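## Task

Enter the letters S, K, Y on the keyboard in that sequence; each correct letter in order counts. Hitting a wrong key, or any key once Y is in, fails it, as does striking the keyboard hard. At the end the keyboard must lie flat on the table with its keys facing up and must stay that way without the robot holding it. Nothing may be pushed or knocked off the table.

## Robot and tools

Robot: one arm with six revolute joints and a two-finger gripper. The only camera is cam_wrist (896x504 pixels), mounted on the hand. Keys are pressed by lowering the gripper (typically with the fingers closed) onto one key, then lifting clear before moving to the next.

Frame: all printed positions use the scene frame. Its origin sits on the table surface right under the arm's base; +z is up, and looking along +x, +y points left. The base itself may be slightly tilted. The printed hand position is an estimate and drifts more at long reach. end_effector_position is the point midway between the finger pads, 3 to 4 cm short of the fingertips; the fingers extend along the gripper's +x axis and close along its y axis. Orientation is given as end_effector_quat_wxyz.

execute_actions takes "actions", a list holding at most one item, plus an optional "pictures" boolean (images come by default). Three forms:
- Look: {"actions": []} just reports the current state.
- Move: {"actions": [{"rows": [[...]], "steps": N}]}. "rows" is a list of 1 to 15 rows; each row is seven numbers for this single arm: waist, shoulder, elbow, wrist pitch, wrist yaw, wrist roll, then gripper opening. The six joint values are absolute target angles in radians, the same quantities the Joint positions line prints, not offsets. One row is used per control step (1/30 s); if there are fewer rows than N, the final row is held. N runs 1 to 15 and defaults to 15.
- Wait: {"actions": [{"steps": N}]} with N up to 300, sending nothing new; the count includes time spent composing your reply.

Joint ranges (rad): waist -3.054 to 3.054, shoulder 0.000 to 3.142, elbow 0.000 to 2.356, wrist pitch -1.571 to 1.571, wrist yaw -1.571 to 1.571, wrist roll -3.142 to 3.142. True ends may differ by 0.010. A target more than 0.010 beyond a stated end, and farther out than the joint's last reported angle, gets the whole call rejected (nothing moves). Targets past the real end are clipped there and reported as "joint sent to its limit", possibly about an earlier move.

Opening: a number in [-1, 1]; +1 is fully open (pad gap 0.088 m), empty fingers touch near -0.80, and lower values add nothing. Closing fully needs about 0.5 s. grip_measured reports the opening on the same scale; grip_effort_n is the gripper motor's effort in newtons (negative closes), which reads high whenever fingers move or rest against a stop, and is n/a at the start.

Motion limits: each control step, every joint's target is capped at a set distance from its measured angle (0.211 rad for waist, shoulder, elbow; 0.213 wrist pitch; 0.267 wrist yaw; 0.228 wrist roll), and if the commanded pose would move the hand over 70 mm from where it is, all targets are pulled back proportionally. Big moves therefore take several calls. Friction can leave a joint short of its target, especially when stretched out, and tiny changes may not move it at all, so read Joint positions after each move. Between calls the arm continues toward the last row sent until it nearly stops or a step is HELD.

Result lines: the state line (hand position in m, quaternion, linear and angular velocity in m/s and rad/s); Joint positions and Joint velocities (six joints, then the pad gap in m and m/s); Joint torques and External joint torques (estimate of outside load, incl. friction and error; "no reading" if absent). "joint command not followed" means a clearance check altered or blocked targets; HELD marks steps where your row was partly or wholly not applied.

What to avoid: pushing a key hard breaks the keyboard, so descend slowly in small increments and watch External joint torques. Contact torque reaching a joint's load limit (waist 17.8, shoulder 22, elbow 22, wrist pitch 5.8, wrist yaw 5.78, wrist roll 5.42 N m) triggers a TORQUE FAULT: a 10 s stop and the remainder of the call is dropped. Never touch a wrong key or any key after the word is complete. Do not shove the keyboard off the table or flip it. Sustained load heats motors: MOTOR HOT appears from 50 °C, and at 95 °C an OVER-TEMPERATURE FAULT holds the arm, possibly cutting power if it does not cool. Smooth moves with little effort are preferred.

zoom_image: {"camera": "cam_wrist", "region": [x0, y0, x1, y1]} returns a closer look at part of the latest wrist image; pixel coordinates with (0,0) at top-left, region at most 504x504. Useful for reading key labels and checking alignment.

finished_scene: {"scene": n} with the current scene's number closes that scene irreversibly, reports whether the goal was met, and starts the next task. Call it only once the word is fully typed and the arm has moved off the keyboard. Ending a reply without any tool call ends everything.

Each tool is called after "Emit:" as name(argument=value, ...), one argument or row to a line, values as JSON.

## Session

Emit:
execute_actions(
  actions=[],
)

Scene clock: 0.00 s of 4023.00 s.
end_effector_position=(+0.2875, +0.1624, +0.1960) grip_measured=-0.776 grip_effort_n=n/a end_effector_quat_wxyz=(+0.749, -0.381, +0.520, +0.151) end_effector_velocity=(-0.004, +0.000, -0.002) end_effector_angular_velocity=(+0.008, +0.016, -0.007)
Joint positions: [-0.293  0.919  1.221 -1.204 -0.601 -0.753  0.001]
Joint velocities: [-0.002 -0.002 -0.002 -0.022 -0.007 -0.007 -0.   ]
Joint torques (N m, as the arm reports them, + toward a larger angle): no reading
External joint torques (N m, as the arm's controller estimates them; a push from outside toward a larger angle lowers the number): no reading
Motor temperatures (°C, as the motors report them): [29 28 26 28 25 25]
Heat: hottest waist 29 °C (+0.0 °C/min).

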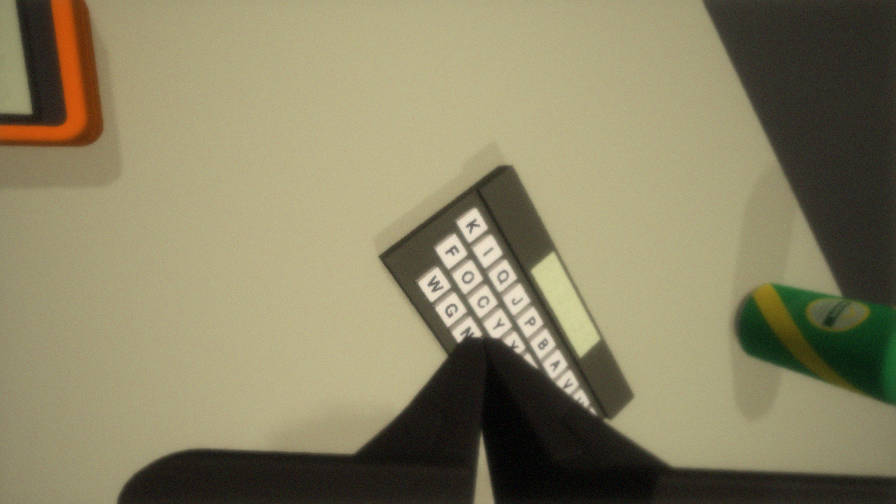

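Emit:
zoom_image(
  camera="cam_wrist",
  region=[370, 150, 650, 430],
)

Emit:
zoom_image(
  camera="cam_wrist",
  region=[416, 300, 546, 400],
)

Region (370, 150, 650, 430) of cam_wrist's 896x504 image, scaled by 1.800, with more detail than that image has.

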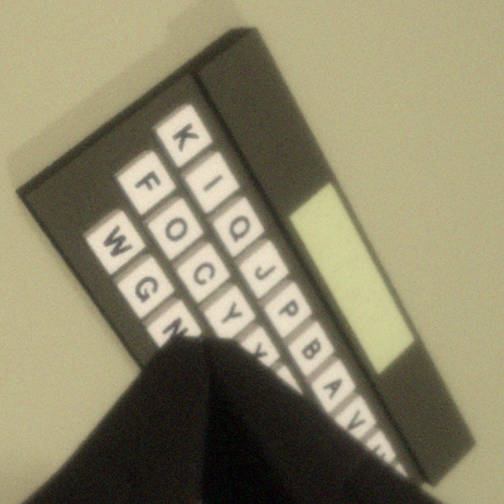

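Region (416, 300, 546, 400) of cam_wrist's 896x504 image, scaled by 3.877, with more detail than that image has; it fills the top 388 rows of this view, and the rest is white.

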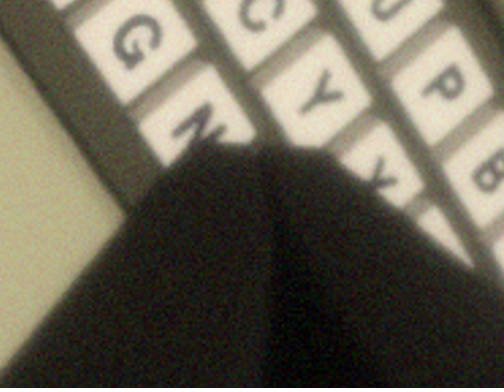

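Emit:
execute_actions(
  actions=[
    {"rows": [[-0.2947,0.9272,1.2196,-1.2033,-0.6027,-0.7473,-0.8],[-0.2996,0.9501,1.2155,-1.2014,-0.6073,-0.7314,-0.8],[-0.3071,0.9856,1.2092,-1.1985,-0.6145,-0.7068,-0.8],[-0.3168,1.0314,1.2012,-1.1947,-0.6237,-0.6751,-0.8],[-0.3282,1.0851,1.1917,-1.1903,-0.6346,-0.6379,-0.8],[-0.3408,1.1445,1.1812,-1.1853,-0.6466,-0.5967,-0.8],[-0.3541,1.2073,1.1701,-1.1801,-0.6593,-0.5531,-0.8],[-0.3676,1.2713,1.1588,-1.1749,-0.6723,-0.5088,-0.8],[-0.3809,1.3341,1.1477,-1.1697,-0.6850,-0.4652,-0.8],[-0.3935,1.3935,1.1372,-1.1647,-0.6970,-0.4240,-0.8],[-0.4049,1.4472,1.1277,-1.1603,-0.7079,-0.3868,-0.8],[-0.4146,1.4930,1.1197,-1.1565,-0.7171,-0.3551,-0.8],[-0.4221,1.5285,1.1134,-1.1536,-0.7243,-0.3305,-0.8],[-0.4270,1.5514,1.1093,-1.1517,-0.7289,-0.3146,-0.8],[-0.4287,1.5596,1.1079,-1.1510,-0.7306,-0.3089,-0.8]], "steps": 15},
  ],
  pictures=false,
)

Emit:
execute_actions(
  actions=[
    {"steps": 18},
  ],
)

Scene clock: 11.27 s of 4023.00 s.
end_effector_position=(+0.3112, +0.0436, +0.1032) grip_measured=-0.778 grip_effort_n=-83.5 end_effector_quat_wxyz=(+0.724, -0.001, +0.690, -0.031) end_effector_velocity=(-0.072, -0.250, -0.227) end_effector_angular_velocity=(+0.563, +0.711, -1.698)
Joint positions: [-0.408  1.467  1.132 -1.157 -0.704 -0.373  0.001]
Joint velocities: [-0.217  1.199 -0.256  0.066 -0.139  0.623 -0.   ]
Joint torques (N m, as the arm reports them, + toward a larger angle): [-3.48 -5.49  4.16  0.12 -0.3   0.05]
External joint torques (N m, as the arm's controller estimates them; a push from outside toward a larger angle lowers the number): [ 0.03  0.41 -0.94 -0.01 -0.15  0.05]
Motor temperatures (°C, as the motors report them): [29 28 27 29 25 25]
Heat: hottest waist 29 °C (+0.0 °C/min).
Steps of this call (steps 1 to 90: nothing new was sent; then 7.77 s passed at rest; steps 91 to 105: all 15 steps of this action). Readings (joint positions):
91: [-0.293 0.919 1.221 -1.204 -0.601 -0.753]
92: [-0.294 0.922 1.221 -1.204 -0.601 -0.750]
94: [-0.299 0.944 1.221 -1.203 -0.607 -0.726]
98: [-0.332 1.097 1.207 -1.185 -0.642 -0.613]
105: the state above

Scene clock: 11.87 s of 4023.00 s.
end_effector_position=(+0.3051, +0.0275, +0.0872) grip_measured=-0.778 grip_effort_n=-83.5 end_effector_quat_wxyz=(+0.703, +0.065, +0.705, -0.065) end_effector_velocity=(-0.002, -0.001, -0.000) end_effector_angular_velocity=(-0.003, +0.010, -0.017)
Joint positions: [-0.426  1.552  1.112 -1.153 -0.725 -0.312  0.001]
Joint velocities: [-0.002  0.002 -0.002 -0.007  0.007  0.007 -0.   ]
Joint torques (N m, as the arm reports them, + toward a larger angle): [-3.84 -3.12  3.97  0.27 -0.16  0.1 ]
External joint torques (N m, as the arm's controller estimates them; a push from outside toward a larger angle lowers the number): [ 0.2   0.82 -0.18  0.03 -0.15  0.09]
Motor temperatures (°C, as the motors report them): [29 28 27 29 25 25]
Heat: hottest waist 29 °C (+0.0 °C/min).
Steps of this call (steps 1 to 18: the robot went on to your last target). Readings (joint positions):
1: [-0.414 1.501 1.124 -1.156 -0.707 -0.356]
2: [-0.419 1.524 1.117 -1.156 -0.710 -0.343]
4: [-0.423 1.544 1.112 -1.156 -0.717 -0.328]
8: [-0.425 1.547 1.112 -1.153 -0.724 -0.316]
18: the state above

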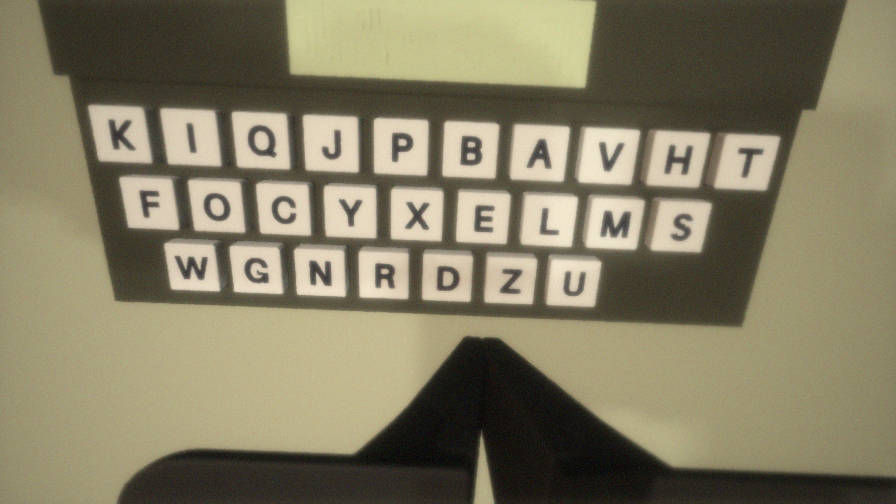

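Emit:
zoom_image(
  camera="cam_wrist",
  region=[500, 100, 800, 330],
)

Emit:
zoom_image(
  camera="cam_wrist",
  region=[70, 80, 370, 310],
)

Emit:
zoom_image(
  camera="cam_wrist",
  region=[300, 100, 600, 360],
)

Emit:
zoom_image(
  camera="cam_wrist",
  region=[420, 300, 550, 400],
)

Region (500, 100, 800, 330) of cam_wrist's 896x504 image, scaled by 1.680, with more detail than that image has; it fills the top 386 rows of this view, and the rest is white.

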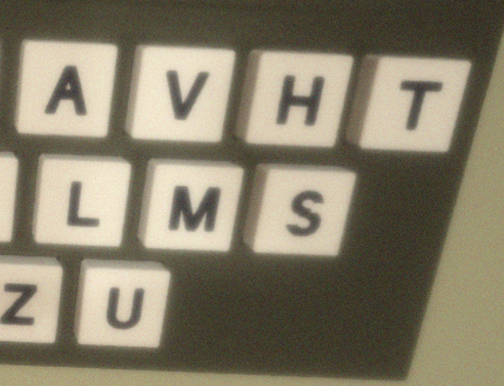

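Region (70, 80, 370, 310) of cam_wrist's 896x504 image, scaled by 1.680, with more detail than that image has; it fills the top 386 rows of this view, and the rest is white.

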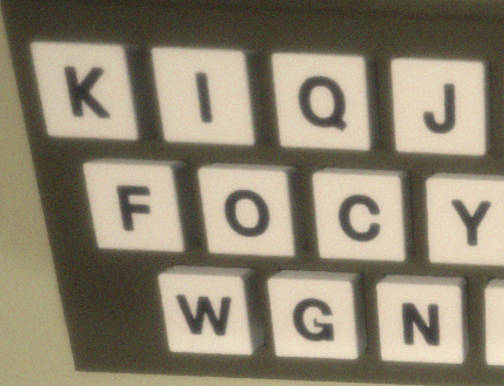

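Region (300, 100, 600, 360) of cam_wrist's 896x504 image, scaled by 1.680, with more detail than that image has; it fills the top 437 rows of this view, and the rest is white.

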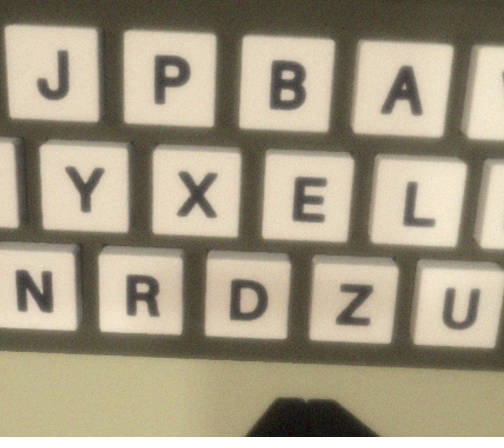

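Region (420, 300, 550, 400) of cam_wrist's 896x504 image, scaled by 3.877, with more detail than that image has; it fills the top 388 rows of this view, and the rest is white.

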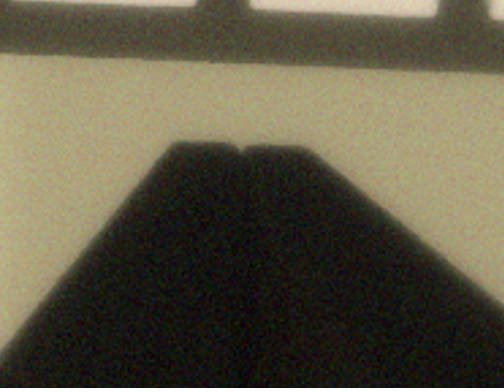

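Emit:
execute_actions(
  actions=[
    {"rows": [[-0.4310,1.5638,1.1200,-1.1493,-0.727,-0.3160,-0.8],[-0.4351,1.5755,1.1267,-1.1444,-0.725,-0.3223,-0.8],[-0.4413,1.5932,1.1319,-1.1372,-0.725,-0.3304,-0.8],[-0.4491,1.6154,1.1385,-1.1281,-0.725,-0.3405,-0.8],[-0.4579,1.6405,1.1459,-1.1177,-0.725,-0.3520,-0.8],[-0.4673,1.6672,1.1538,-1.1068,-0.725,-0.3642,-0.8],[-0.4767,1.6938,1.1617,-1.0958,-0.725,-0.3763,-0.8],[-0.4855,1.7189,1.1691,-1.0854,-0.725,-0.3878,-0.8],[-0.4933,1.7411,1.1757,-1.0763,-0.725,-0.3979,-0.8],[-0.4995,1.7588,1.1809,-1.0691,-0.725,-0.4060,-0.8],[-0.5036,1.7705,1.1843,-1.0642,-0.725,-0.4114,-0.8],[-0.5051,1.7747,1.1856,-1.0625,-0.725,-0.4133,-0.8]], "steps": 15},
  ],
  pictures=false,
)

Emit:
execute_actions(
  actions=[
    {"steps": 11},
  ],
)

Scene clock: 20.37 s of 4023.00 s.
end_effector_position=(+0.3193, -0.0285, +0.0717) grip_measured=-0.778 grip_effort_n=-83.5 end_effector_quat_wxyz=(+0.703, +0.070, +0.705, -0.066) end_effector_velocity=(-0.001, -0.037, -0.016) end_effector_angular_velocity=(+0.009, +0.020, +0.006)
Joint positions: [-0.499  1.76   1.168 -1.07  -0.725 -0.403  0.001]
Joint velocities: [-0.042  0.134  0.017  0.051  0.007 -0.081 -0.   ]
Joint torques (N m, as the arm reports them, + toward a larger angle): [-4.41 -4.53  5.99  0.26 -0.04 -0.11]
External joint torques (N m, as the arm's controller estimates them; a push from outside toward a larger angle lowers the number): [ 0.23  0.73  1.59  0.04  0.04 -0.1 ]
Motor temperatures (°C, as the motors report them): [30 28 27 29 26 25]
Heat: hottest waist 30 °C (+2.9 °C/min).
Steps of this call (steps 1 to 15: the robot went on to your last target; steps 16 to 90: nothing new was sent; then 5.00 s passed at rest; steps 91 to 105: all 15 steps of this action). Readings (joint positions):
91: [-0.426 1.553 1.112 -1.153 -0.725 -0.311]
92: [-0.427 1.555 1.112 -1.151 -0.725 -0.312]
94: [-0.431 1.568 1.117 -1.146 -0.725 -0.321]
98: [-0.458 1.643 1.142 -1.113 -0.725 -0.356]
105: the state above

Scene clock: 20.73 s of 4023.00 s.
end_effector_position=(+0.3217, -0.0308, +0.0722) grip_measured=-0.778 grip_effort_n=-83.5 end_effector_quat_wxyz=(+0.705, +0.065, +0.703, -0.064) end_effector_velocity=(-0.004, -0.001, -0.001) end_effector_angular_velocity=(+0.000, +0.013, +0.023)
Joint positions: [-0.502  1.766  1.176 -1.064 -0.725 -0.411  0.001]
Joint velocities: [-0.002  0.002 -0.007 -0.007  0.007 -0.037 -0.   ]
Joint torques (N m, as the arm reports them, + toward a larger angle): [-4.53 -4.    5.51  0.26 -0.02 -0.1 ]
External joint torques (N m, as the arm's controller estimates them; a push from outside toward a larger angle lowers the number): [ 0.31  0.74  1.41  0.02  0.01 -0.1 ]
Motor temperatures (°C, as the motors report them): [30 28 27 29 26 25]
Heat: hottest waist 30 °C (+2.9 °C/min).
Steps of this call (steps 1 to 11: the robot went on to your last target). Readings (joint positions):
1: [-0.500 1.763 1.169 -1.069 -0.725 -0.405]
2: [-0.501 1.764 1.170 -1.068 -0.725 -0.407]
4: [-0.501 1.765 1.173 -1.066 -0.725 -0.409]
8: [-0.501 1.765 1.176 -1.064 -0.725 -0.410]
11: the state above

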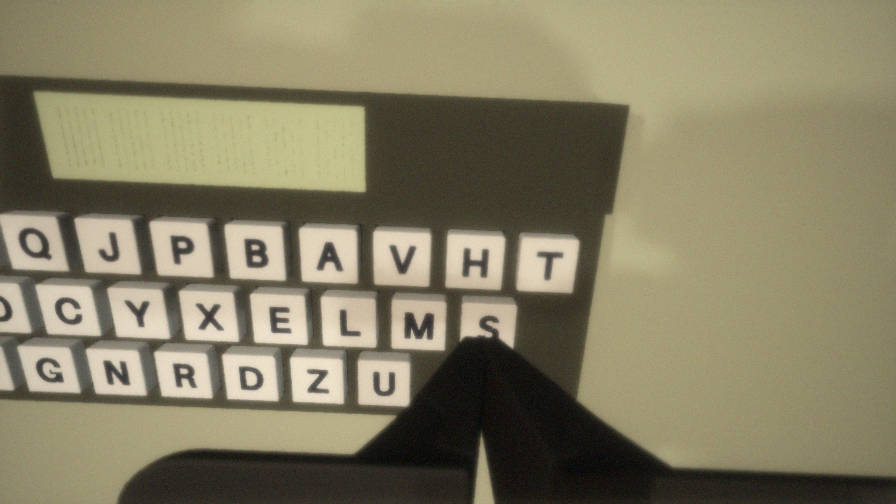

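Emit:
zoom_image(
  camera="cam_wrist",
  region=[360, 210, 600, 370],
)

Emit:
zoom_image(
  camera="cam_wrist",
  region=[140, 200, 440, 420],
)

Region (360, 210, 600, 370) of cam_wrist's 896x504 image, scaled by 2.100, with more detail than that image has.

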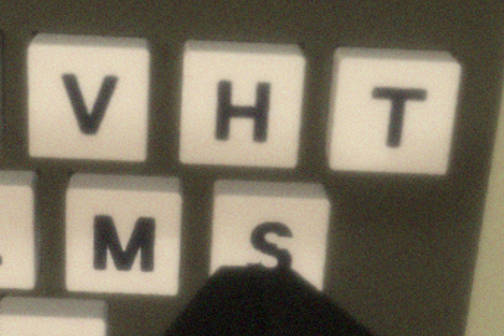

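Region (140, 200, 440, 420) of cam_wrist's 896x504 image, scaled by 1.680, with more detail than that image has; it fills the top 370 rows of this view, and the rest is white.

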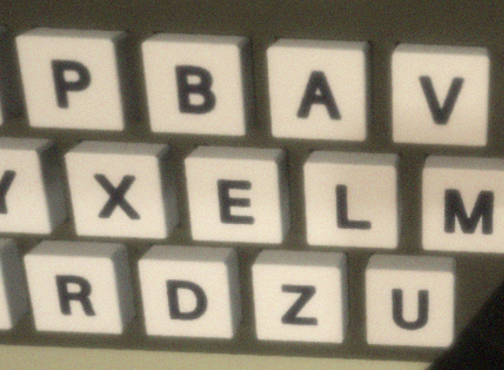

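Emit:
execute_actions(
  actions=[
    {"rows": [[-0.5010,1.7747,1.1730,-1.0625,-0.725,-0.4100,-0.8],[-0.4983,1.7749,1.1655,-1.0607,-0.725,-0.4071,-0.8],[-0.4965,1.7755,1.1627,-1.0558,-0.725,-0.4047,-0.8],[-0.4938,1.7765,1.1585,-1.0483,-0.725,-0.4010,-0.8],[-0.4903,1.7777,1.1532,-1.0390,-0.725,-0.3964,-0.8],[-0.4864,1.7790,1.1472,-1.0283,-0.725,-0.3912,-0.8],[-0.4823,1.7804,1.1409,-1.0171,-0.725,-0.3857,-0.8],[-0.4781,1.7818,1.1346,-1.0059,-0.725,-0.3802,-0.8],[-0.4742,1.7831,1.1286,-0.9952,-0.725,-0.3750,-0.8],[-0.4707,1.7843,1.1233,-0.9859,-0.725,-0.3704,-0.8],[-0.4680,1.7853,1.1191,-0.9784,-0.725,-0.3667,-0.8],[-0.4662,1.7859,1.1163,-0.9735,-0.725,-0.3643,-0.8],[-0.4655,1.7861,1.1153,-0.9717,-0.725,-0.3634,-0.8]], "steps": 15},
  ],
  pictures=false,
)

Emit:
execute_actions(
  actions=[
    {"steps": 9},
  ],
)

Scene clock: 27.37 s of 4023.00 s.
end_effector_position=(+0.3199, -0.0329, +0.0548) grip_measured=-0.778 grip_effort_n=-83.5 end_effector_quat_wxyz=(+0.703, +0.066, +0.705, -0.065) end_effector_velocity=(-0.005, -0.002, -0.015) end_effector_angular_velocity=(-0.003, +0.012, +0.006)
Joint positions: [-0.47   1.779  1.129 -0.982 -0.725 -0.37   0.001]
Joint velocities: [ 0.027  0.007 -0.046  0.066  0.007  0.022 -0.   ]
Joint torques (N m, as the arm reports them, + toward a larger angle): [-4.29 -4.09  3.11  0.29 -0.02  0.07]
External joint torques (N m, as the arm's controller estimates them; a push from outside toward a larger angle lowers the number): [ 0.71  0.96 -1.08  0.02  0.03  0.07]
Motor temperatures (°C, as the motors report them): [30 28 28 29 26 25]
Heat: hottest waist 30 °C (+2.2 °C/min).
Steps of this call (steps 1 to 15: the robot went on to your last target; steps 16 to 90: nothing new was sent; then 3.13 s passed at rest; steps 91 to 105: all 15 steps of this action). Readings (joint positions):
91: [-0.502 1.767 1.176 -1.064 -0.725 -0.411]
92: [-0.502 1.767 1.176 -1.064 -0.725 -0.411]
94: [-0.501 1.767 1.175 -1.059 -0.725 -0.409]
98: [-0.491 1.769 1.161 -1.032 -0.725 -0.395]
105: the state above

Scene clock: 27.67 s of 4023.00 s.
end_effector_position=(+0.3199, -0.0333, +0.0538) grip_measured=-0.778 grip_effort_n=-83.5 end_effector_quat_wxyz=(+0.704, +0.066, +0.704, -0.065) end_effector_velocity=(-0.002, +0.001, -0.000) end_effector_angular_velocity=(+0.010, +0.003, -0.003)
Joint positions: [-0.468  1.779  1.125 -0.975 -0.725 -0.366  0.001]
Joint velocities: [-0.002  0.002 -0.002 -0.007 -0.007 -0.007 -0.   ]
Joint torques (N m, as the arm reports them, + toward a larger angle): [-4.14 -4.01  3.04  0.35 -0.04  0.07]
External joint torques (N m, as the arm's controller estimates them; a push from outside toward a larger angle lowers the number): [ 0.79  0.8  -0.96  0.11 -0.02  0.06]
Motor temperatures (°C, as the motors report them): [30 28 28 29 26 25]
Heat: hottest waist 30 °C (+2.2 °C/min).
Steps of this call (steps 1 to 9: the robot went on to your last target). Readings (joint positions):
1: [-0.469 1.779 1.128 -0.981 -0.725 -0.369]
2: [-0.469 1.779 1.127 -0.979 -0.725 -0.368]
4: [-0.468 1.779 1.126 -0.977 -0.725 -0.367]
8: [-0.468 1.779 1.125 -0.975 -0.725 -0.366]
9: the state above

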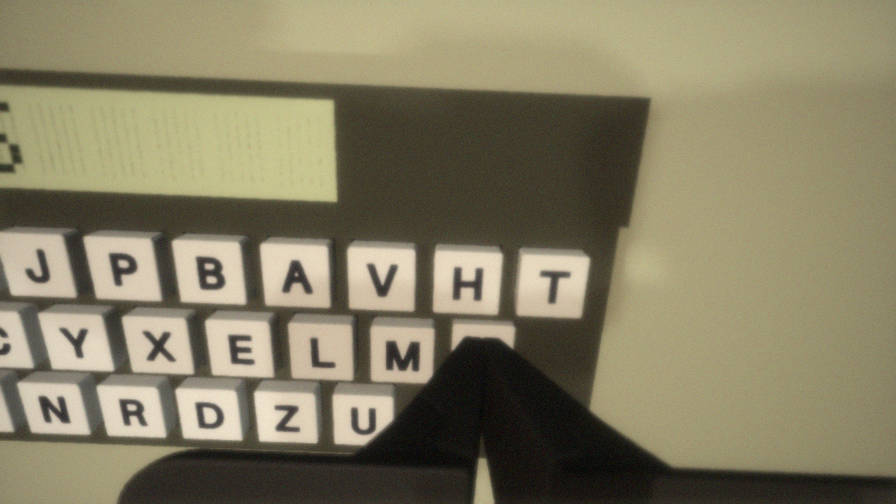

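Emit:
execute_actions(
  actions=[
    {"rows": [[-0.4700,1.778,1.1290,-0.9750,-0.725,-0.3670,-0.8],[-0.4740,1.771,1.1370,-0.9800,-0.725,-0.3715,-0.8],[-0.4780,1.770,1.1420,-0.9890,-0.725,-0.3770,-0.8],[-0.4825,1.769,1.1475,-1.0000,-0.725,-0.3830,-0.8],[-0.4875,1.768,1.1535,-1.0115,-0.725,-0.3900,-0.8],[-0.4922,1.767,1.1592,-1.0225,-0.725,-0.3960,-0.8],[-0.4958,1.766,1.1635,-1.0305,-0.725,-0.4010,-0.8],[-0.4979,1.7655,1.1660,-1.0352,-0.725,-0.4037,-0.8],[-0.4986,1.765,1.1668,-1.0366,-0.725,-0.4045,-0.8]], "steps": 12},
  ],
)

Scene clock: 29.27 s of 4023.00 s.
end_effector_position=(+0.3202, -0.0335, +0.0651) grip_measured=-0.778 grip_effort_n=-83.5 end_effector_quat_wxyz=(+0.705, +0.066, +0.703, -0.065) end_effector_velocity=(+0.005, +0.005, +0.018) end_effector_angular_velocity=(-0.003, -0.022, +0.033)
Joint positions: [-0.494  1.774  1.154 -1.029 -0.725 -0.398  0.001]
Joint velocities: [-0.027 -0.027  0.042 -0.066 -0.007 -0.051 -0.   ]
Joint torques (N m, as the arm reports them, + toward a larger angle): [-4.63 -5.51  5.22  0.06 -0.05 -0.07]
External joint torques (N m, as the arm's controller estimates them; a push from outside toward a larger angle lowers the number): [ 0.16 -0.91  1.26 -0.17 -0.03 -0.07]
Motor temperatures (°C, as the motors report them): [30 28 28 29 26 25]
Heat: hottest waist 30 °C (+2.1 °C/min).
Steps of this call (steps 1 to 15: the robot went on to your last target; steps 16 to 36: nothing new was sent; steps 37 to 48: all 12 steps of this action). Readings (joint positions):
37: [-0.468 1.779 1.125 -0.974 -0.725 -0.366]
38: [-0.468 1.779 1.125 -0.974 -0.725 -0.366]
40: [-0.470 1.779 1.127 -0.981 -0.725 -0.370]
44: [-0.484 1.778 1.144 -1.013 -0.725 -0.389]
48: the state above

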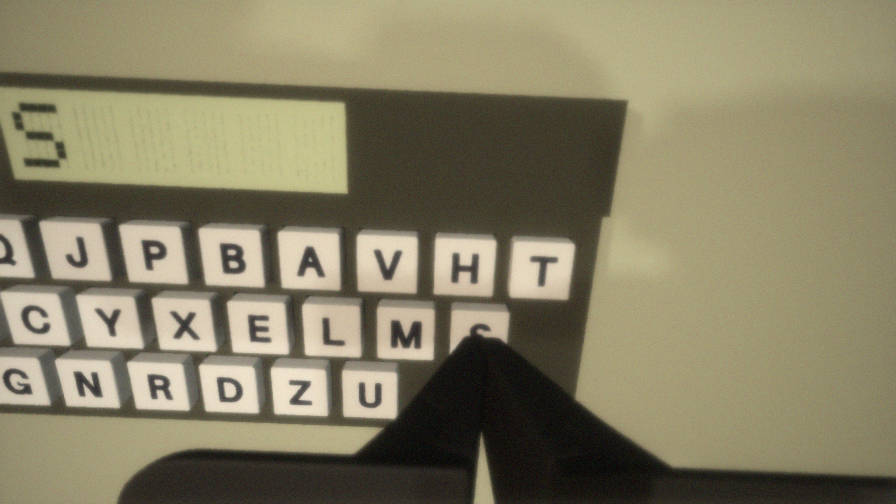

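Emit:
execute_actions(
  actions=[
    {"rows": [[-0.4940,1.7620,1.1695,-1.0373,-0.7194,-0.3904,-0.8],[-0.4862,1.7537,1.1771,-1.0393,-0.7178,-0.3693,-0.8],[-0.4701,1.7408,1.1888,-1.0424,-0.7153,-0.3368,-0.8],[-0.4453,1.7244,1.2037,-1.0463,-0.7121,-0.2952,-0.8],[-0.4136,1.7053,1.2211,-1.0509,-0.7085,-0.2469,-0.8],[-0.3767,1.6845,1.2400,-1.0559,-0.7044,-0.1940,-0.8],[-0.3363,1.6627,1.2599,-1.0612,-0.7002,-0.1388,-0.8],[-0.2943,1.6409,1.2797,-1.0664,-0.6960,-0.0836,-0.8],[-0.2522,1.6201,1.2986,-1.0714,-0.6919,-0.0307,-0.8],[-0.2118,1.6010,1.3160,-1.0760,-0.6883,0.0176,-0.8],[-0.1749,1.5846,1.3309,-1.0799,-0.6851,0.0592,-0.8],[-0.1432,1.5717,1.3426,-1.0830,-0.6826,0.0917,-0.8],[-0.1184,1.5634,1.3502,-1.0850,-0.6810,0.1128,-0.8],[-0.1023,1.5604,1.3529,-1.0857,-0.6804,0.1204,-0.8],[-0.0965,1.5604,1.3529,-1.0857,-0.6804,0.1204,-0.8]], "steps": 15},
  ],
  pictures=false,
)

Emit:
execute_actions(
  actions=[
    {"steps": 15},
  ],
)

Scene clock: 36.27 s of 4023.00 s.
end_effector_position=(+0.3687, +0.0993, +0.0720) grip_measured=-0.778 grip_effort_n=-83.5 end_effector_quat_wxyz=(+0.711, +0.061, +0.698, -0.063) end_effector_velocity=(+0.020, +0.293, +0.003) end_effector_angular_velocity=(+0.154, -0.018, +0.340)
Joint positions: [-0.15   1.583  1.332 -1.077 -0.696  0.059  0.001]
Joint velocities: [ 0.701 -0.359  0.261 -0.051  0.007  0.549 -0.   ]
Joint torques (N m, as the arm reports them, + toward a larger angle): [-4.86 -4.68  4.09 -0.04  0.36  0.14]
External joint torques (N m, as the arm's controller estimates them; a push from outside toward a larger angle lowers the number): [ 0.7  -0.63  0.93 -0.19  0.15  0.09]
Motor temperatures (°C, as the motors report them): [31 29 28 28 26 25]
Heat: hottest waist 31 °C (+3.3 °C/min).
Steps of this call (steps 1 to 15: the robot went on to your last target; steps 16 to 90: nothing new was sent; then 3.50 s passed at rest; steps 91 to 105: all 15 steps of this action). Readings (joint positions):
91: [-0.495 1.773 1.157 -1.035 -0.725 -0.402]
92: [-0.495 1.772 1.158 -1.036 -0.725 -0.396]
94: [-0.487 1.765 1.166 -1.040 -0.720 -0.362]
98: [-0.399 1.715 1.215 -1.053 -0.707 -0.214]
105: the state above

Scene clock: 36.77 s of 4023.00 s.
end_effector_position=(+0.3673, +0.1172, +0.0696) grip_measured=-0.778 grip_effort_n=-83.5 end_effector_quat_wxyz=(+0.707, +0.063, +0.702, -0.063) end_effector_velocity=(-0.002, +0.002, -0.001) end_effector_angular_velocity=(+0.022, +0.007, +0.013)
Joint positions: [-0.099  1.563  1.346 -1.085 -0.686  0.117  0.001]
Joint velocities: [-0.002  0.002 -0.002 -0.007 -0.022 -0.022 -0.   ]
Joint torques (N m, as the arm reports them, + toward a larger angle): [-3.54 -6.1   5.27  0.09  0.15  0.09]
External joint torques (N m, as the arm's controller estimates them; a push from outside toward a larger angle lowers the number): [ 0.59 -0.41  1.   -0.18  0.15  0.09]
Motor temperatures (°C, as the motors report them): [31 29 28 28 26 25]
Heat: hottest waist 31 °C (+3.3 °C/min).
Steps of this call (steps 1 to 15: the robot went on to your last target). Readings (joint positions):
1: [-0.130 1.573 1.339 -1.079 -0.696 0.075]
2: [-0.118 1.567 1.344 -1.081 -0.694 0.087]
4: [-0.106 1.563 1.346 -1.082 -0.690 0.102]
8: [-0.102 1.563 1.346 -1.085 -0.686 0.114]
15: the state above

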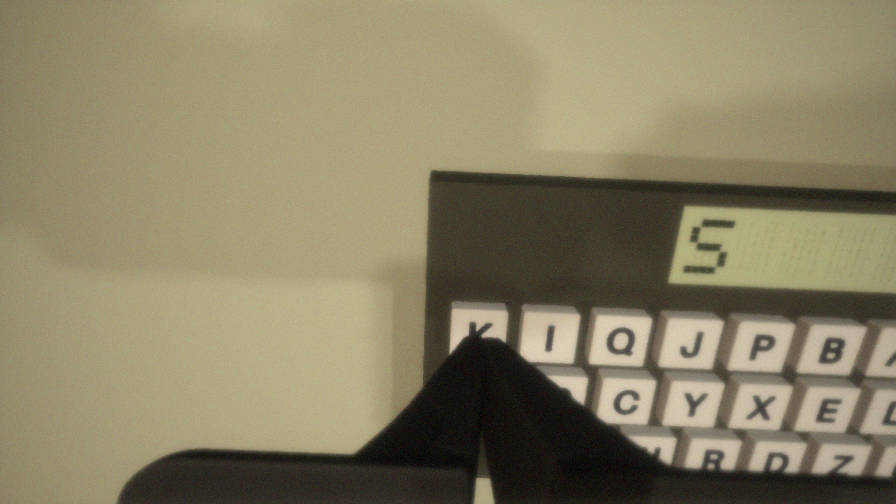

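Emit:
zoom_image(
  camera="cam_wrist",
  region=[420, 260, 660, 420],
)

Emit:
zoom_image(
  camera="cam_wrist",
  region=[580, 280, 880, 480],
)

Region (420, 260, 660, 420) of cam_wrist's 896x504 image, scaled by 2.100, with more detail than that image has.

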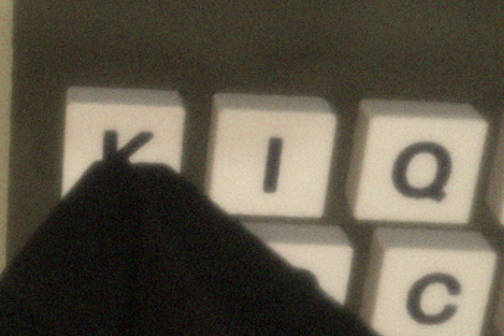

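Region (580, 280, 880, 480) of cam_wrist's 896x504 image, scaled by 1.680, with more detail than that image has.

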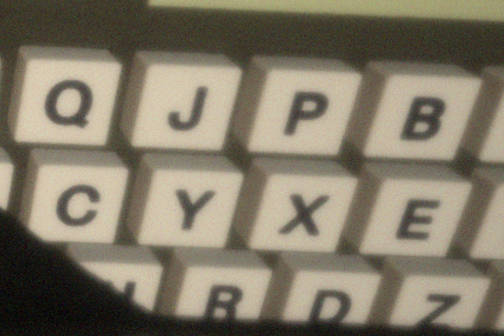

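Emit:
execute_actions(
  actions=[
    {"rows": [[-0.0965,1.5660,1.3430,-1.0840,-0.6804,0.1204,-0.8],[-0.0958,1.5712,1.3357,-1.0817,-0.6802,0.1212,-0.8],[-0.0940,1.5717,1.3336,-1.0781,-0.6797,0.1235,-0.8],[-0.0913,1.5725,1.3305,-1.0727,-0.6790,0.1269,-0.8],[-0.0878,1.5734,1.3265,-1.0659,-0.6780,0.1312,-0.8],[-0.0839,1.5745,1.3220,-1.0582,-0.6769,0.1361,-0.8],[-0.0797,1.5757,1.3172,-1.0501,-0.6758,0.1413,-0.8],[-0.0755,1.5768,1.3124,-1.0419,-0.6747,0.1464,-0.8],[-0.0716,1.5779,1.3079,-1.0342,-0.6736,0.1513,-0.8],[-0.0682,1.5788,1.3039,-1.0274,-0.6726,0.1556,-0.8],[-0.0654,1.5796,1.3008,-1.0220,-0.6719,0.1590,-0.8],[-0.0636,1.5801,1.2987,-1.0184,-0.6714,0.1613,-0.8],[-0.0629,1.5803,1.2979,-1.0171,-0.6712,0.1621,-0.8]], "steps": 15},
  ],
  pictures=false,
)

Emit:
execute_actions(
  actions=[
    {"steps": 9},
  ],
)

Scene clock: 41.93 s of 4023.00 s.
end_effector_position=(+0.3668, +0.1175, +0.0553) grip_measured=-0.778 grip_effort_n=-83.5 end_effector_quat_wxyz=(+0.704, +0.065, +0.704, -0.064) end_effector_velocity=(-0.002, -0.002, -0.013) end_effector_angular_velocity=(-0.001, +0.008, -0.030)
Joint positions: [-0.068  1.571  1.311 -1.025 -0.678  0.156  0.001]
Joint velocities: [ 0.022  0.007 -0.037  0.051  0.007  0.051 -0.   ]
Joint torques (N m, as the arm reports them, + toward a larger angle): [-3.51 -5.03  3.33  0.21  0.16  0.06]
External joint torques (N m, as the arm's controller estimates them; a push from outside toward a larger angle lowers the number): [ 0.75  1.01 -1.01 -0.07  0.16  0.06]
Motor temperatures (°C, as the motors report them): [31 30 28 28 26 25]
Heat: hottest waist 31 °C (+2.9 °C/min).
Steps of this call (steps 1 to 15: the robot went on to your last target; steps 16 to 90: nothing new was sent; then 1.67 s passed at rest; steps 91 to 105: all 15 steps of this action). Readings (joint positions):
91: [-0.099 1.563 1.346 -1.085 -0.686 0.118]
92: [-0.099 1.563 1.346 -1.085 -0.686 0.118]
94: [-0.098 1.563 1.345 -1.082 -0.685 0.120]
98: [-0.088 1.564 1.335 -1.062 -0.683 0.132]
105: the state above

Scene clock: 42.23 s of 4023.00 s.
end_effector_position=(+0.3667, +0.1174, +0.0546) grip_measured=-0.778 grip_effort_n=-83.5 end_effector_quat_wxyz=(+0.704, +0.065, +0.704, -0.065) end_effector_velocity=(+0.000, +0.001, +0.004) end_effector_angular_velocity=(+0.005, -0.006, -0.011)
Joint positions: [-0.066  1.571  1.308 -1.021 -0.677  0.159  0.001]
Joint velocities: [-0.007 -0.007  0.002 -0.007 -0.007  0.007 -0.   ]
Joint torques (N m, as the arm reports them, + toward a larger angle): [-3.39 -4.98  3.21  0.4   0.17  0.07]
External joint torques (N m, as the arm's controller estimates them; a push from outside toward a larger angle lowers the number): [ 0.8   0.97 -1.08  0.13  0.17  0.07]
Motor temperatures (°C, as the motors report them): [31 30 28 28 26 25]
Heat: hottest waist 31 °C (+2.8 °C/min).
Steps of this call (steps 1 to 9: the robot went on to your last target). Readings (joint positions):
1: [-0.067 1.571 1.310 -1.023 -0.678 0.157]
2: [-0.067 1.571 1.310 -1.022 -0.678 0.157]
4: [-0.066 1.571 1.309 -1.021 -0.677 0.158]
8: [-0.066 1.571 1.308 -1.021 -0.677 0.159]
9: the state above

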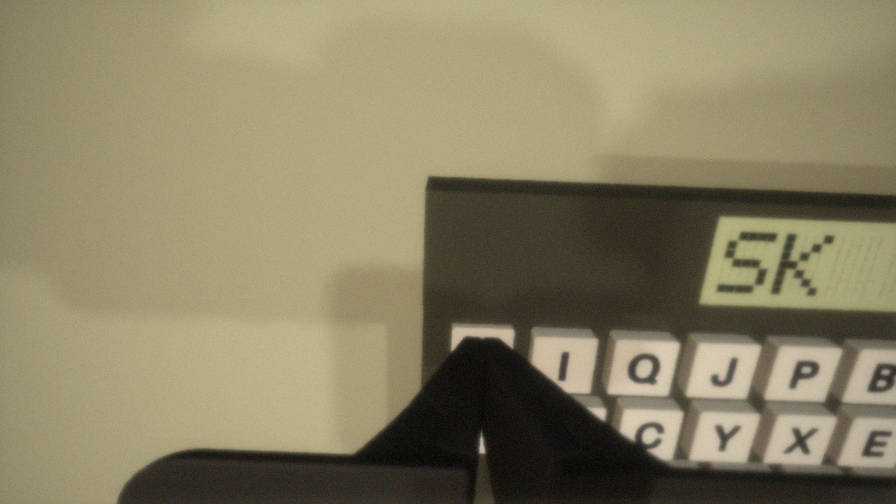

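Emit:
execute_actions(
  actions=[
    {"rows": [[-0.0680,1.575,1.3120,-1.0210,-0.6790,0.1580,-0.8],[-0.0718,1.572,1.3200,-1.0255,-0.6825,0.1540,-0.8],[-0.0757,1.572,1.3250,-1.0340,-0.6835,0.1490,-0.8],[-0.0802,1.572,1.3306,-1.0445,-0.6848,0.1435,-0.8],[-0.0851,1.572,1.3367,-1.0555,-0.6861,0.1373,-0.8],[-0.0897,1.572,1.3424,-1.0658,-0.6873,0.1316,-0.8],[-0.0932,1.572,1.3467,-1.0735,-0.6883,0.1272,-0.8],[-0.0953,1.572,1.3493,-1.0780,-0.6888,0.1247,-0.8],[-0.0960,1.572,1.3501,-1.0793,-0.6890,0.1238,-0.8]], "steps": 12},
  ],
  pictures=false,
)

Scene clock: 43.70 s of 4023.00 s.
end_effector_position=(+0.3669, +0.1159, +0.0646) grip_measured=-0.778 grip_effort_n=-83.5 end_effector_quat_wxyz=(+0.704, +0.065, +0.704, -0.067) end_effector_velocity=(+0.002, +0.001, +0.011) end_effector_angular_velocity=(+0.015, -0.004, +0.020)
Joint positions: [-0.091  1.571  1.337 -1.072 -0.682  0.13   0.001]
Joint velocities: [-0.027  0.002  0.037 -0.051 -0.022 -0.051 -0.   ]
Joint torques (N m, as the arm reports them, + toward a larger angle): [-3.98 -5.86  5.45  0.01 -0.16 -0.11]
External joint torques (N m, as the arm's controller estimates them; a push from outside toward a larger angle lowers the number): [ 0.13 -0.21  1.27 -0.22 -0.15 -0.11]
Motor temperatures (°C, as the motors report them): [31 30 28 28 26 25]
Heat: hottest waist 31 °C (+2.7 °C/min).
Steps of this call (steps 1 to 15: the robot went on to your last target; steps 16 to 32: nothing new was sent; steps 33 to 44: all 12 steps of this action). Readings (joint positions):
33: [-0.066 1.571 1.308 -1.020 -0.677 0.159]
34: [-0.066 1.571 1.308 -1.020 -0.677 0.159]
36: [-0.068 1.571 1.311 -1.026 -0.677 0.156]
40: [-0.082 1.571 1.327 -1.057 -0.680 0.138]
44: the state above

Emit:
execute_actions(
  actions=[
    {"rows": [[-0.0992,1.572,1.3380,-1.0754,-0.6896,0.1196,-0.8],[-0.1082,1.572,1.3273,-1.0739,-0.6911,0.1082,-0.8],[-0.1216,1.572,1.3184,-1.0715,-0.6935,0.0908,-0.8],[-0.1386,1.572,1.3050,-1.0685,-0.6964,0.0691,-0.8],[-0.1577,1.572,1.2882,-1.0652,-0.6997,0.0444,-0.8],[-0.1781,1.572,1.2692,-1.0616,-0.7033,0.0183,-0.8],[-0.1984,1.572,1.2490,-1.0580,-0.7068,-0.0079,-0.8],[-0.2175,1.572,1.2288,-1.0547,-0.7101,-0.0326,-0.8],[-0.2345,1.572,1.2098,-1.0517,-0.7130,-0.0543,-0.8],[-0.2479,1.572,1.1930,-1.0493,-0.7154,-0.0717,-0.8],[-0.2569,1.572,1.1796,-1.0478,-0.7169,-0.0831,-0.8],[-0.2601,1.572,1.1707,-1.0472,-0.7175,-0.0873,-0.8],[-0.2601,1.572,1.1675,-1.0472,-0.7175,-0.0873,-0.8]], "steps": 15},
  ],
  pictures=false,
)

Emit:
execute_actions(
  actions=[
    {"steps": 11},
  ],
)

Scene clock: 48.13 s of 4023.00 s.
end_effector_position=(+0.3393, +0.0606, +0.0663) grip_measured=-0.778 grip_effort_n=-83.5 end_effector_quat_wxyz=(+0.704, +0.064, +0.704, -0.070) end_effector_velocity=(-0.047, -0.035, -0.016) end_effector_angular_velocity=(+0.030, +0.075, -0.049)
Joint positions: [-0.251  1.571  1.189 -1.052 -0.707 -0.07   0.001]
Joint velocities: [-0.09   0.002 -0.173 -0.007 -0.022 -0.139 -0.   ]
Joint torques (N m, as the arm reports them, + toward a larger angle): [-3.7  -4.92  3.76  0.38 -0.22 -0.1 ]
External joint torques (N m, as the arm's controller estimates them; a push from outside toward a larger angle lowers the number): [ 0.26  0.31 -0.76  0.04 -0.15 -0.09]
Motor temperatures (°C, as the motors report them): [31 30 29 28 26 25]
Heat: hottest waist 31 °C (+2.5 °C/min).
Steps of this call (steps 1 to 15: the robot went on to your last target; steps 16 to 90: nothing new was sent; then 0.93 s passed at rest; steps 91 to 105: all 15 steps of this action). Readings (joint positions):
91: [-0.093 1.571 1.340 -1.078 -0.683 0.125]
92: [-0.094 1.571 1.340 -1.078 -0.684 0.122]
94: [-0.105 1.571 1.336 -1.075 -0.688 0.104]
98: [-0.163 1.571 1.289 -1.063 -0.697 0.031]
105: the state above

Scene clock: 48.50 s of 4023.00 s.
end_effector_position=(+0.3370, +0.0585, +0.0653) grip_measured=-0.778 grip_effort_n=-83.5 end_effector_quat_wxyz=(+0.703, +0.064, +0.705, -0.067) end_effector_velocity=(-0.001, +0.002, -0.001) end_effector_angular_velocity=(+0.023, +0.002, -0.003)
Joint positions: [-0.257  1.571  1.177 -1.049 -0.712 -0.084  0.001]
Joint velocities: [-0.002  0.002 -0.002 -0.007 -0.022 -0.007 -0.   ]
Joint torques (N m, as the arm reports them, + toward a larger angle): [-4.08 -4.84  3.28  0.26 -0.18 -0.12]
External joint torques (N m, as the arm's controller estimates them; a push from outside toward a larger angle lowers the number): [ 0.13 -0.03 -0.86  0.01 -0.17 -0.12]
Motor temperatures (°C, as the motors report them): [31 30 29 28 26 25]
Heat: hottest waist 31 °C (+2.5 °C/min).
Steps of this call (steps 1 to 11: the robot went on to your last target). Readings (joint positions):
1: [-0.253 1.571 1.184 -1.051 -0.708 -0.074]
2: [-0.254 1.571 1.182 -1.050 -0.710 -0.077]
4: [-0.255 1.571 1.180 -1.049 -0.711 -0.081]
8: [-0.256 1.571 1.178 -1.049 -0.712 -0.084]
11: the state above

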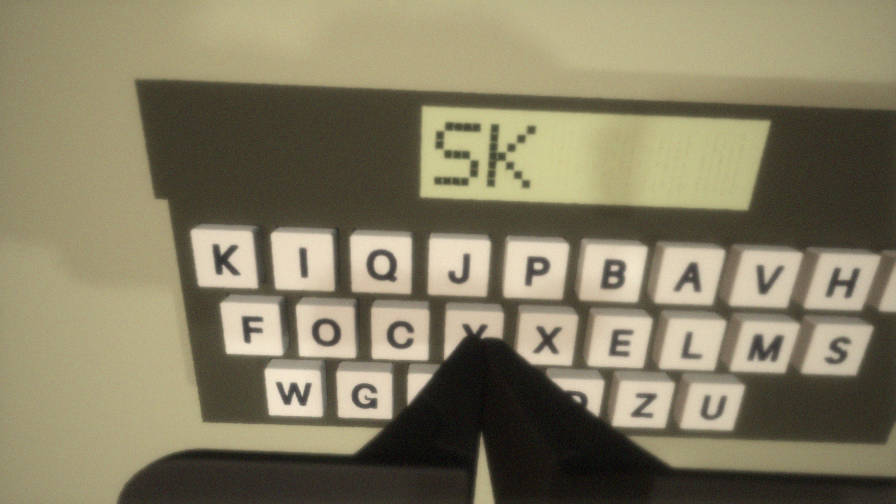

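Emit:
zoom_image(
  camera="cam_wrist",
  region=[360, 220, 600, 380],
)

Region (360, 220, 600, 380) of cam_wrist's 896x504 image, scaled by 2.100, with more detail than that image has.

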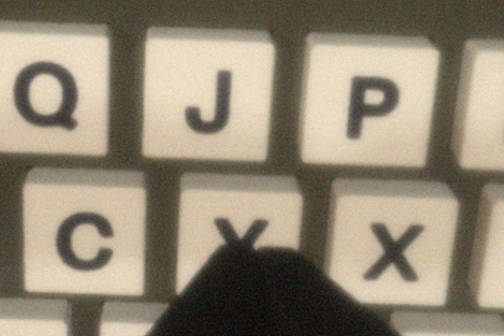

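Emit:
execute_actions(
  actions=[
    {"rows": [[-0.2555,1.573,1.1675,-1.0472,-0.715,-0.0830,-0.8],[-0.2533,1.574,1.1667,-1.0457,-0.713,-0.0801,-0.8],[-0.2514,1.575,1.1645,-1.0415,-0.713,-0.0776,-0.8],[-0.2485,1.575,1.1612,-1.0353,-0.713,-0.0739,-0.8],[-0.2449,1.575,1.1572,-1.0277,-0.713,-0.0693,-0.8],[-0.2409,1.575,1.1526,-1.0192,-0.713,-0.0642,-0.8],[-0.2368,1.575,1.1480,-1.0103,-0.713,-0.0590,-0.8],[-0.2328,1.575,1.1434,-1.0018,-0.713,-0.0539,-0.8],[-0.2292,1.575,1.1394,-0.9942,-0.713,-0.0493,-0.8],[-0.2263,1.575,1.1361,-0.9880,-0.713,-0.0456,-0.8],[-0.2244,1.575,1.1339,-0.9838,-0.713,-0.0431,-0.8],[-0.2237,1.575,1.1331,-0.9823,-0.713,-0.0422,-0.8]], "steps": 15},
  ],
  pictures=false,
)

Emit:
execute_actions(
  actions=[
    {"steps": 8},
  ],
)

Scene clock: 51.73 s of 4023.00 s.
end_effector_position=(+0.3370, +0.0600, +0.0544) grip_measured=-0.778 grip_effort_n=-83.5 end_effector_quat_wxyz=(+0.704, +0.065, +0.704, -0.065) end_effector_velocity=(-0.000, +0.001, -0.006) end_effector_angular_velocity=(+0.008, -0.007, -0.002)
Joint positions: [-0.229  1.571  1.145 -0.99  -0.712 -0.048  0.001]
Joint velocities: [ 0.012 -0.002 -0.022  0.037 -0.007  0.022 -0.   ]
Joint torques (N m, as the arm reports them, + toward a larger angle): [-3.48 -4.57  3.09  0.28 -0.05  0.09]
External joint torques (N m, as the arm's controller estimates them; a push from outside toward a larger angle lowers the number): [ 0.73  0.41 -1.03  0.01 -0.04  0.09]
Motor temperatures (°C, as the motors report them): [32 30 28 28 26 25]
Heat: hottest waist 32 °C (+3.5 °C/min).
Steps of this call (steps 1 to 30: the robot went on to your last target; steps 31 to 82: nothing new was sent; steps 83 to 97: all 15 steps of this action). Readings (joint positions):
83: [-0.257 1.571 1.177 -1.049 -0.712 -0.085]
84: [-0.257 1.571 1.177 -1.048 -0.712 -0.085]
86: [-0.256 1.571 1.175 -1.045 -0.712 -0.083]
90: [-0.246 1.571 1.164 -1.023 -0.712 -0.069]
97: the state above

Scene clock: 52.00 s of 4023.00 s.
end_effector_position=(+0.3371, +0.0600, +0.0537) grip_measured=-0.778 grip_effort_n=-83.5 end_effector_quat_wxyz=(+0.705, +0.065, +0.704, -0.065) end_effector_velocity=(+0.001, -0.002, +0.001) end_effector_angular_velocity=(-0.009, -0.005, +0.010)
Joint positions: [-0.227  1.571  1.143 -0.985 -0.712 -0.045  0.001]
Joint velocities: [-0.002 -0.002 -0.002  0.007  0.007 -0.007 -0.   ]
Joint torques (N m, as the arm reports them, + toward a larger angle): [-3.37 -4.61  3.14  0.34 -0.05  0.11]
External joint torques (N m, as the arm's controller estimates them; a push from outside toward a larger angle lowers the number): [ 0.88  0.31 -0.92  0.08 -0.05  0.11]
Motor temperatures (°C, as the motors report them): [32 30 28 28 26 25]
Heat: hottest waist 32 °C (+3.5 °C/min).
Steps of this call (steps 1 to 8: the robot went on to your last target). Readings (joint positions):
1: [-0.229 1.571 1.144 -0.988 -0.712 -0.047]
2: [-0.228 1.571 1.144 -0.987 -0.712 -0.046]
4: [-0.228 1.571 1.143 -0.986 -0.712 -0.045]
8: the state above

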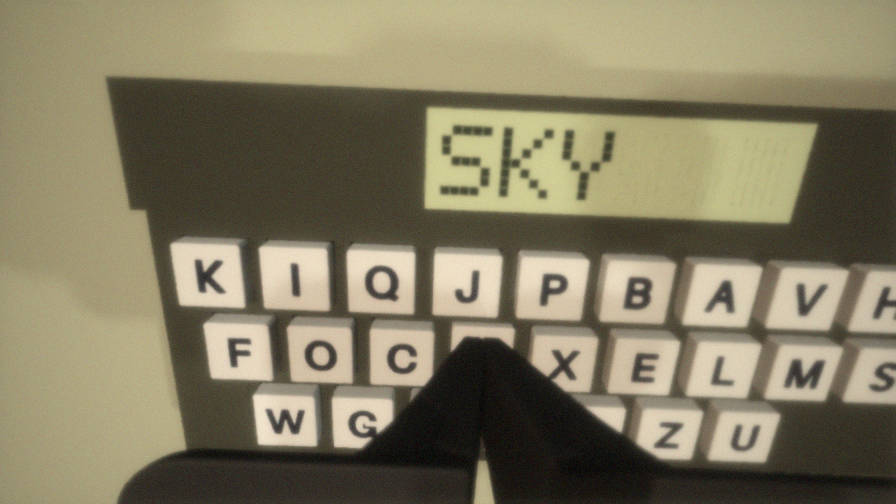

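"SKY" now shows on the display. I'll lift clear.

Emit:
execute_actions(
  actions=[
    {"rows": [[-0.2290,1.572,1.1470,-0.9850,-0.712,-0.0460,-0.8],[-0.2338,1.571,1.1560,-0.9920,-0.712,-0.0520,-0.8],[-0.2405,1.571,1.1640,-1.0070,-0.712,-0.0605,-0.8],[-0.2500,1.571,1.1750,-1.0270,-0.712,-0.0730,-0.8],[-0.2610,1.571,1.1885,-1.0520,-0.712,-0.0880,-0.8],[-0.2735,1.571,1.2035,-1.0790,-0.712,-0.1040,-0.8],[-0.2855,1.571,1.2185,-1.1060,-0.712,-0.1200,-0.8],[-0.2965,1.571,1.2325,-1.1310,-0.712,-0.1345,-0.8],[-0.3055,1.571,1.2445,-1.1520,-0.712,-0.1465,-0.8],[-0.3120,1.571,1.2530,-1.1670,-0.712,-0.1550,-0.8],[-0.3155,1.571,1.2575,-1.1750,-0.712,-0.1595,-0.8],[-0.3165,1.571,1.2587,-1.1770,-0.712,-0.1610,-0.8]], "steps": 15},
  ],
)

Scene clock: 53.27 s of 4023.00 s.
end_effector_position=(+0.3372, +0.0573, +0.0874) grip_measured=-0.778 grip_effort_n=-83.5 end_effector_quat_wxyz=(+0.703, +0.064, +0.705, -0.071) end_effector_velocity=(-0.010, +0.003, +0.017) end_effector_angular_velocity=(+0.004, +0.042, -0.003)
Joint positions: [-0.31   1.571  1.244 -1.162 -0.712 -0.151  0.001]
Joint velocities: [-0.037 -0.002  0.051 -0.139  0.007 -0.081 -0.   ]
Joint torques (N m, as the arm reports them, + toward a larger angle): [-3.94 -4.8   5.41  0.   -0.02 -0.11]
External joint torques (N m, as the arm's controller estimates them; a push from outside toward a larger angle lowers the number): [ 0.13 -0.35  1.35 -0.2  -0.02 -0.11]
Motor temperatures (°C, as the motors report them): [32 30 28 28 26 25]
Heat: hottest waist 32 °C (+3.4 °C/min).
Steps of this call (steps 1 to 15: the robot went on to your last target; steps 16 to 23: nothing new was sent; steps 24 to 38: all 15 steps of this action). Readings (joint positions):
24: [-0.227 1.571 1.142 -0.985 -0.712 -0.045]
25: [-0.227 1.571 1.142 -0.985 -0.712 -0.045]
27: [-0.231 1.571 1.147 -0.997 -0.712 -0.052]
31: [-0.263 1.571 1.184 -1.069 -0.712 -0.095]
38: the state above

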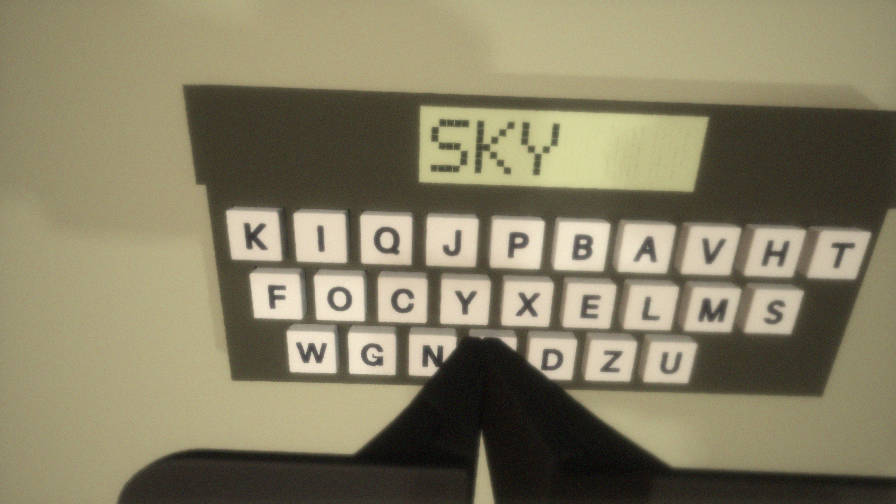

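Emit:
finished_scene(
  scene=2,
)

The scene is finished: the task was done.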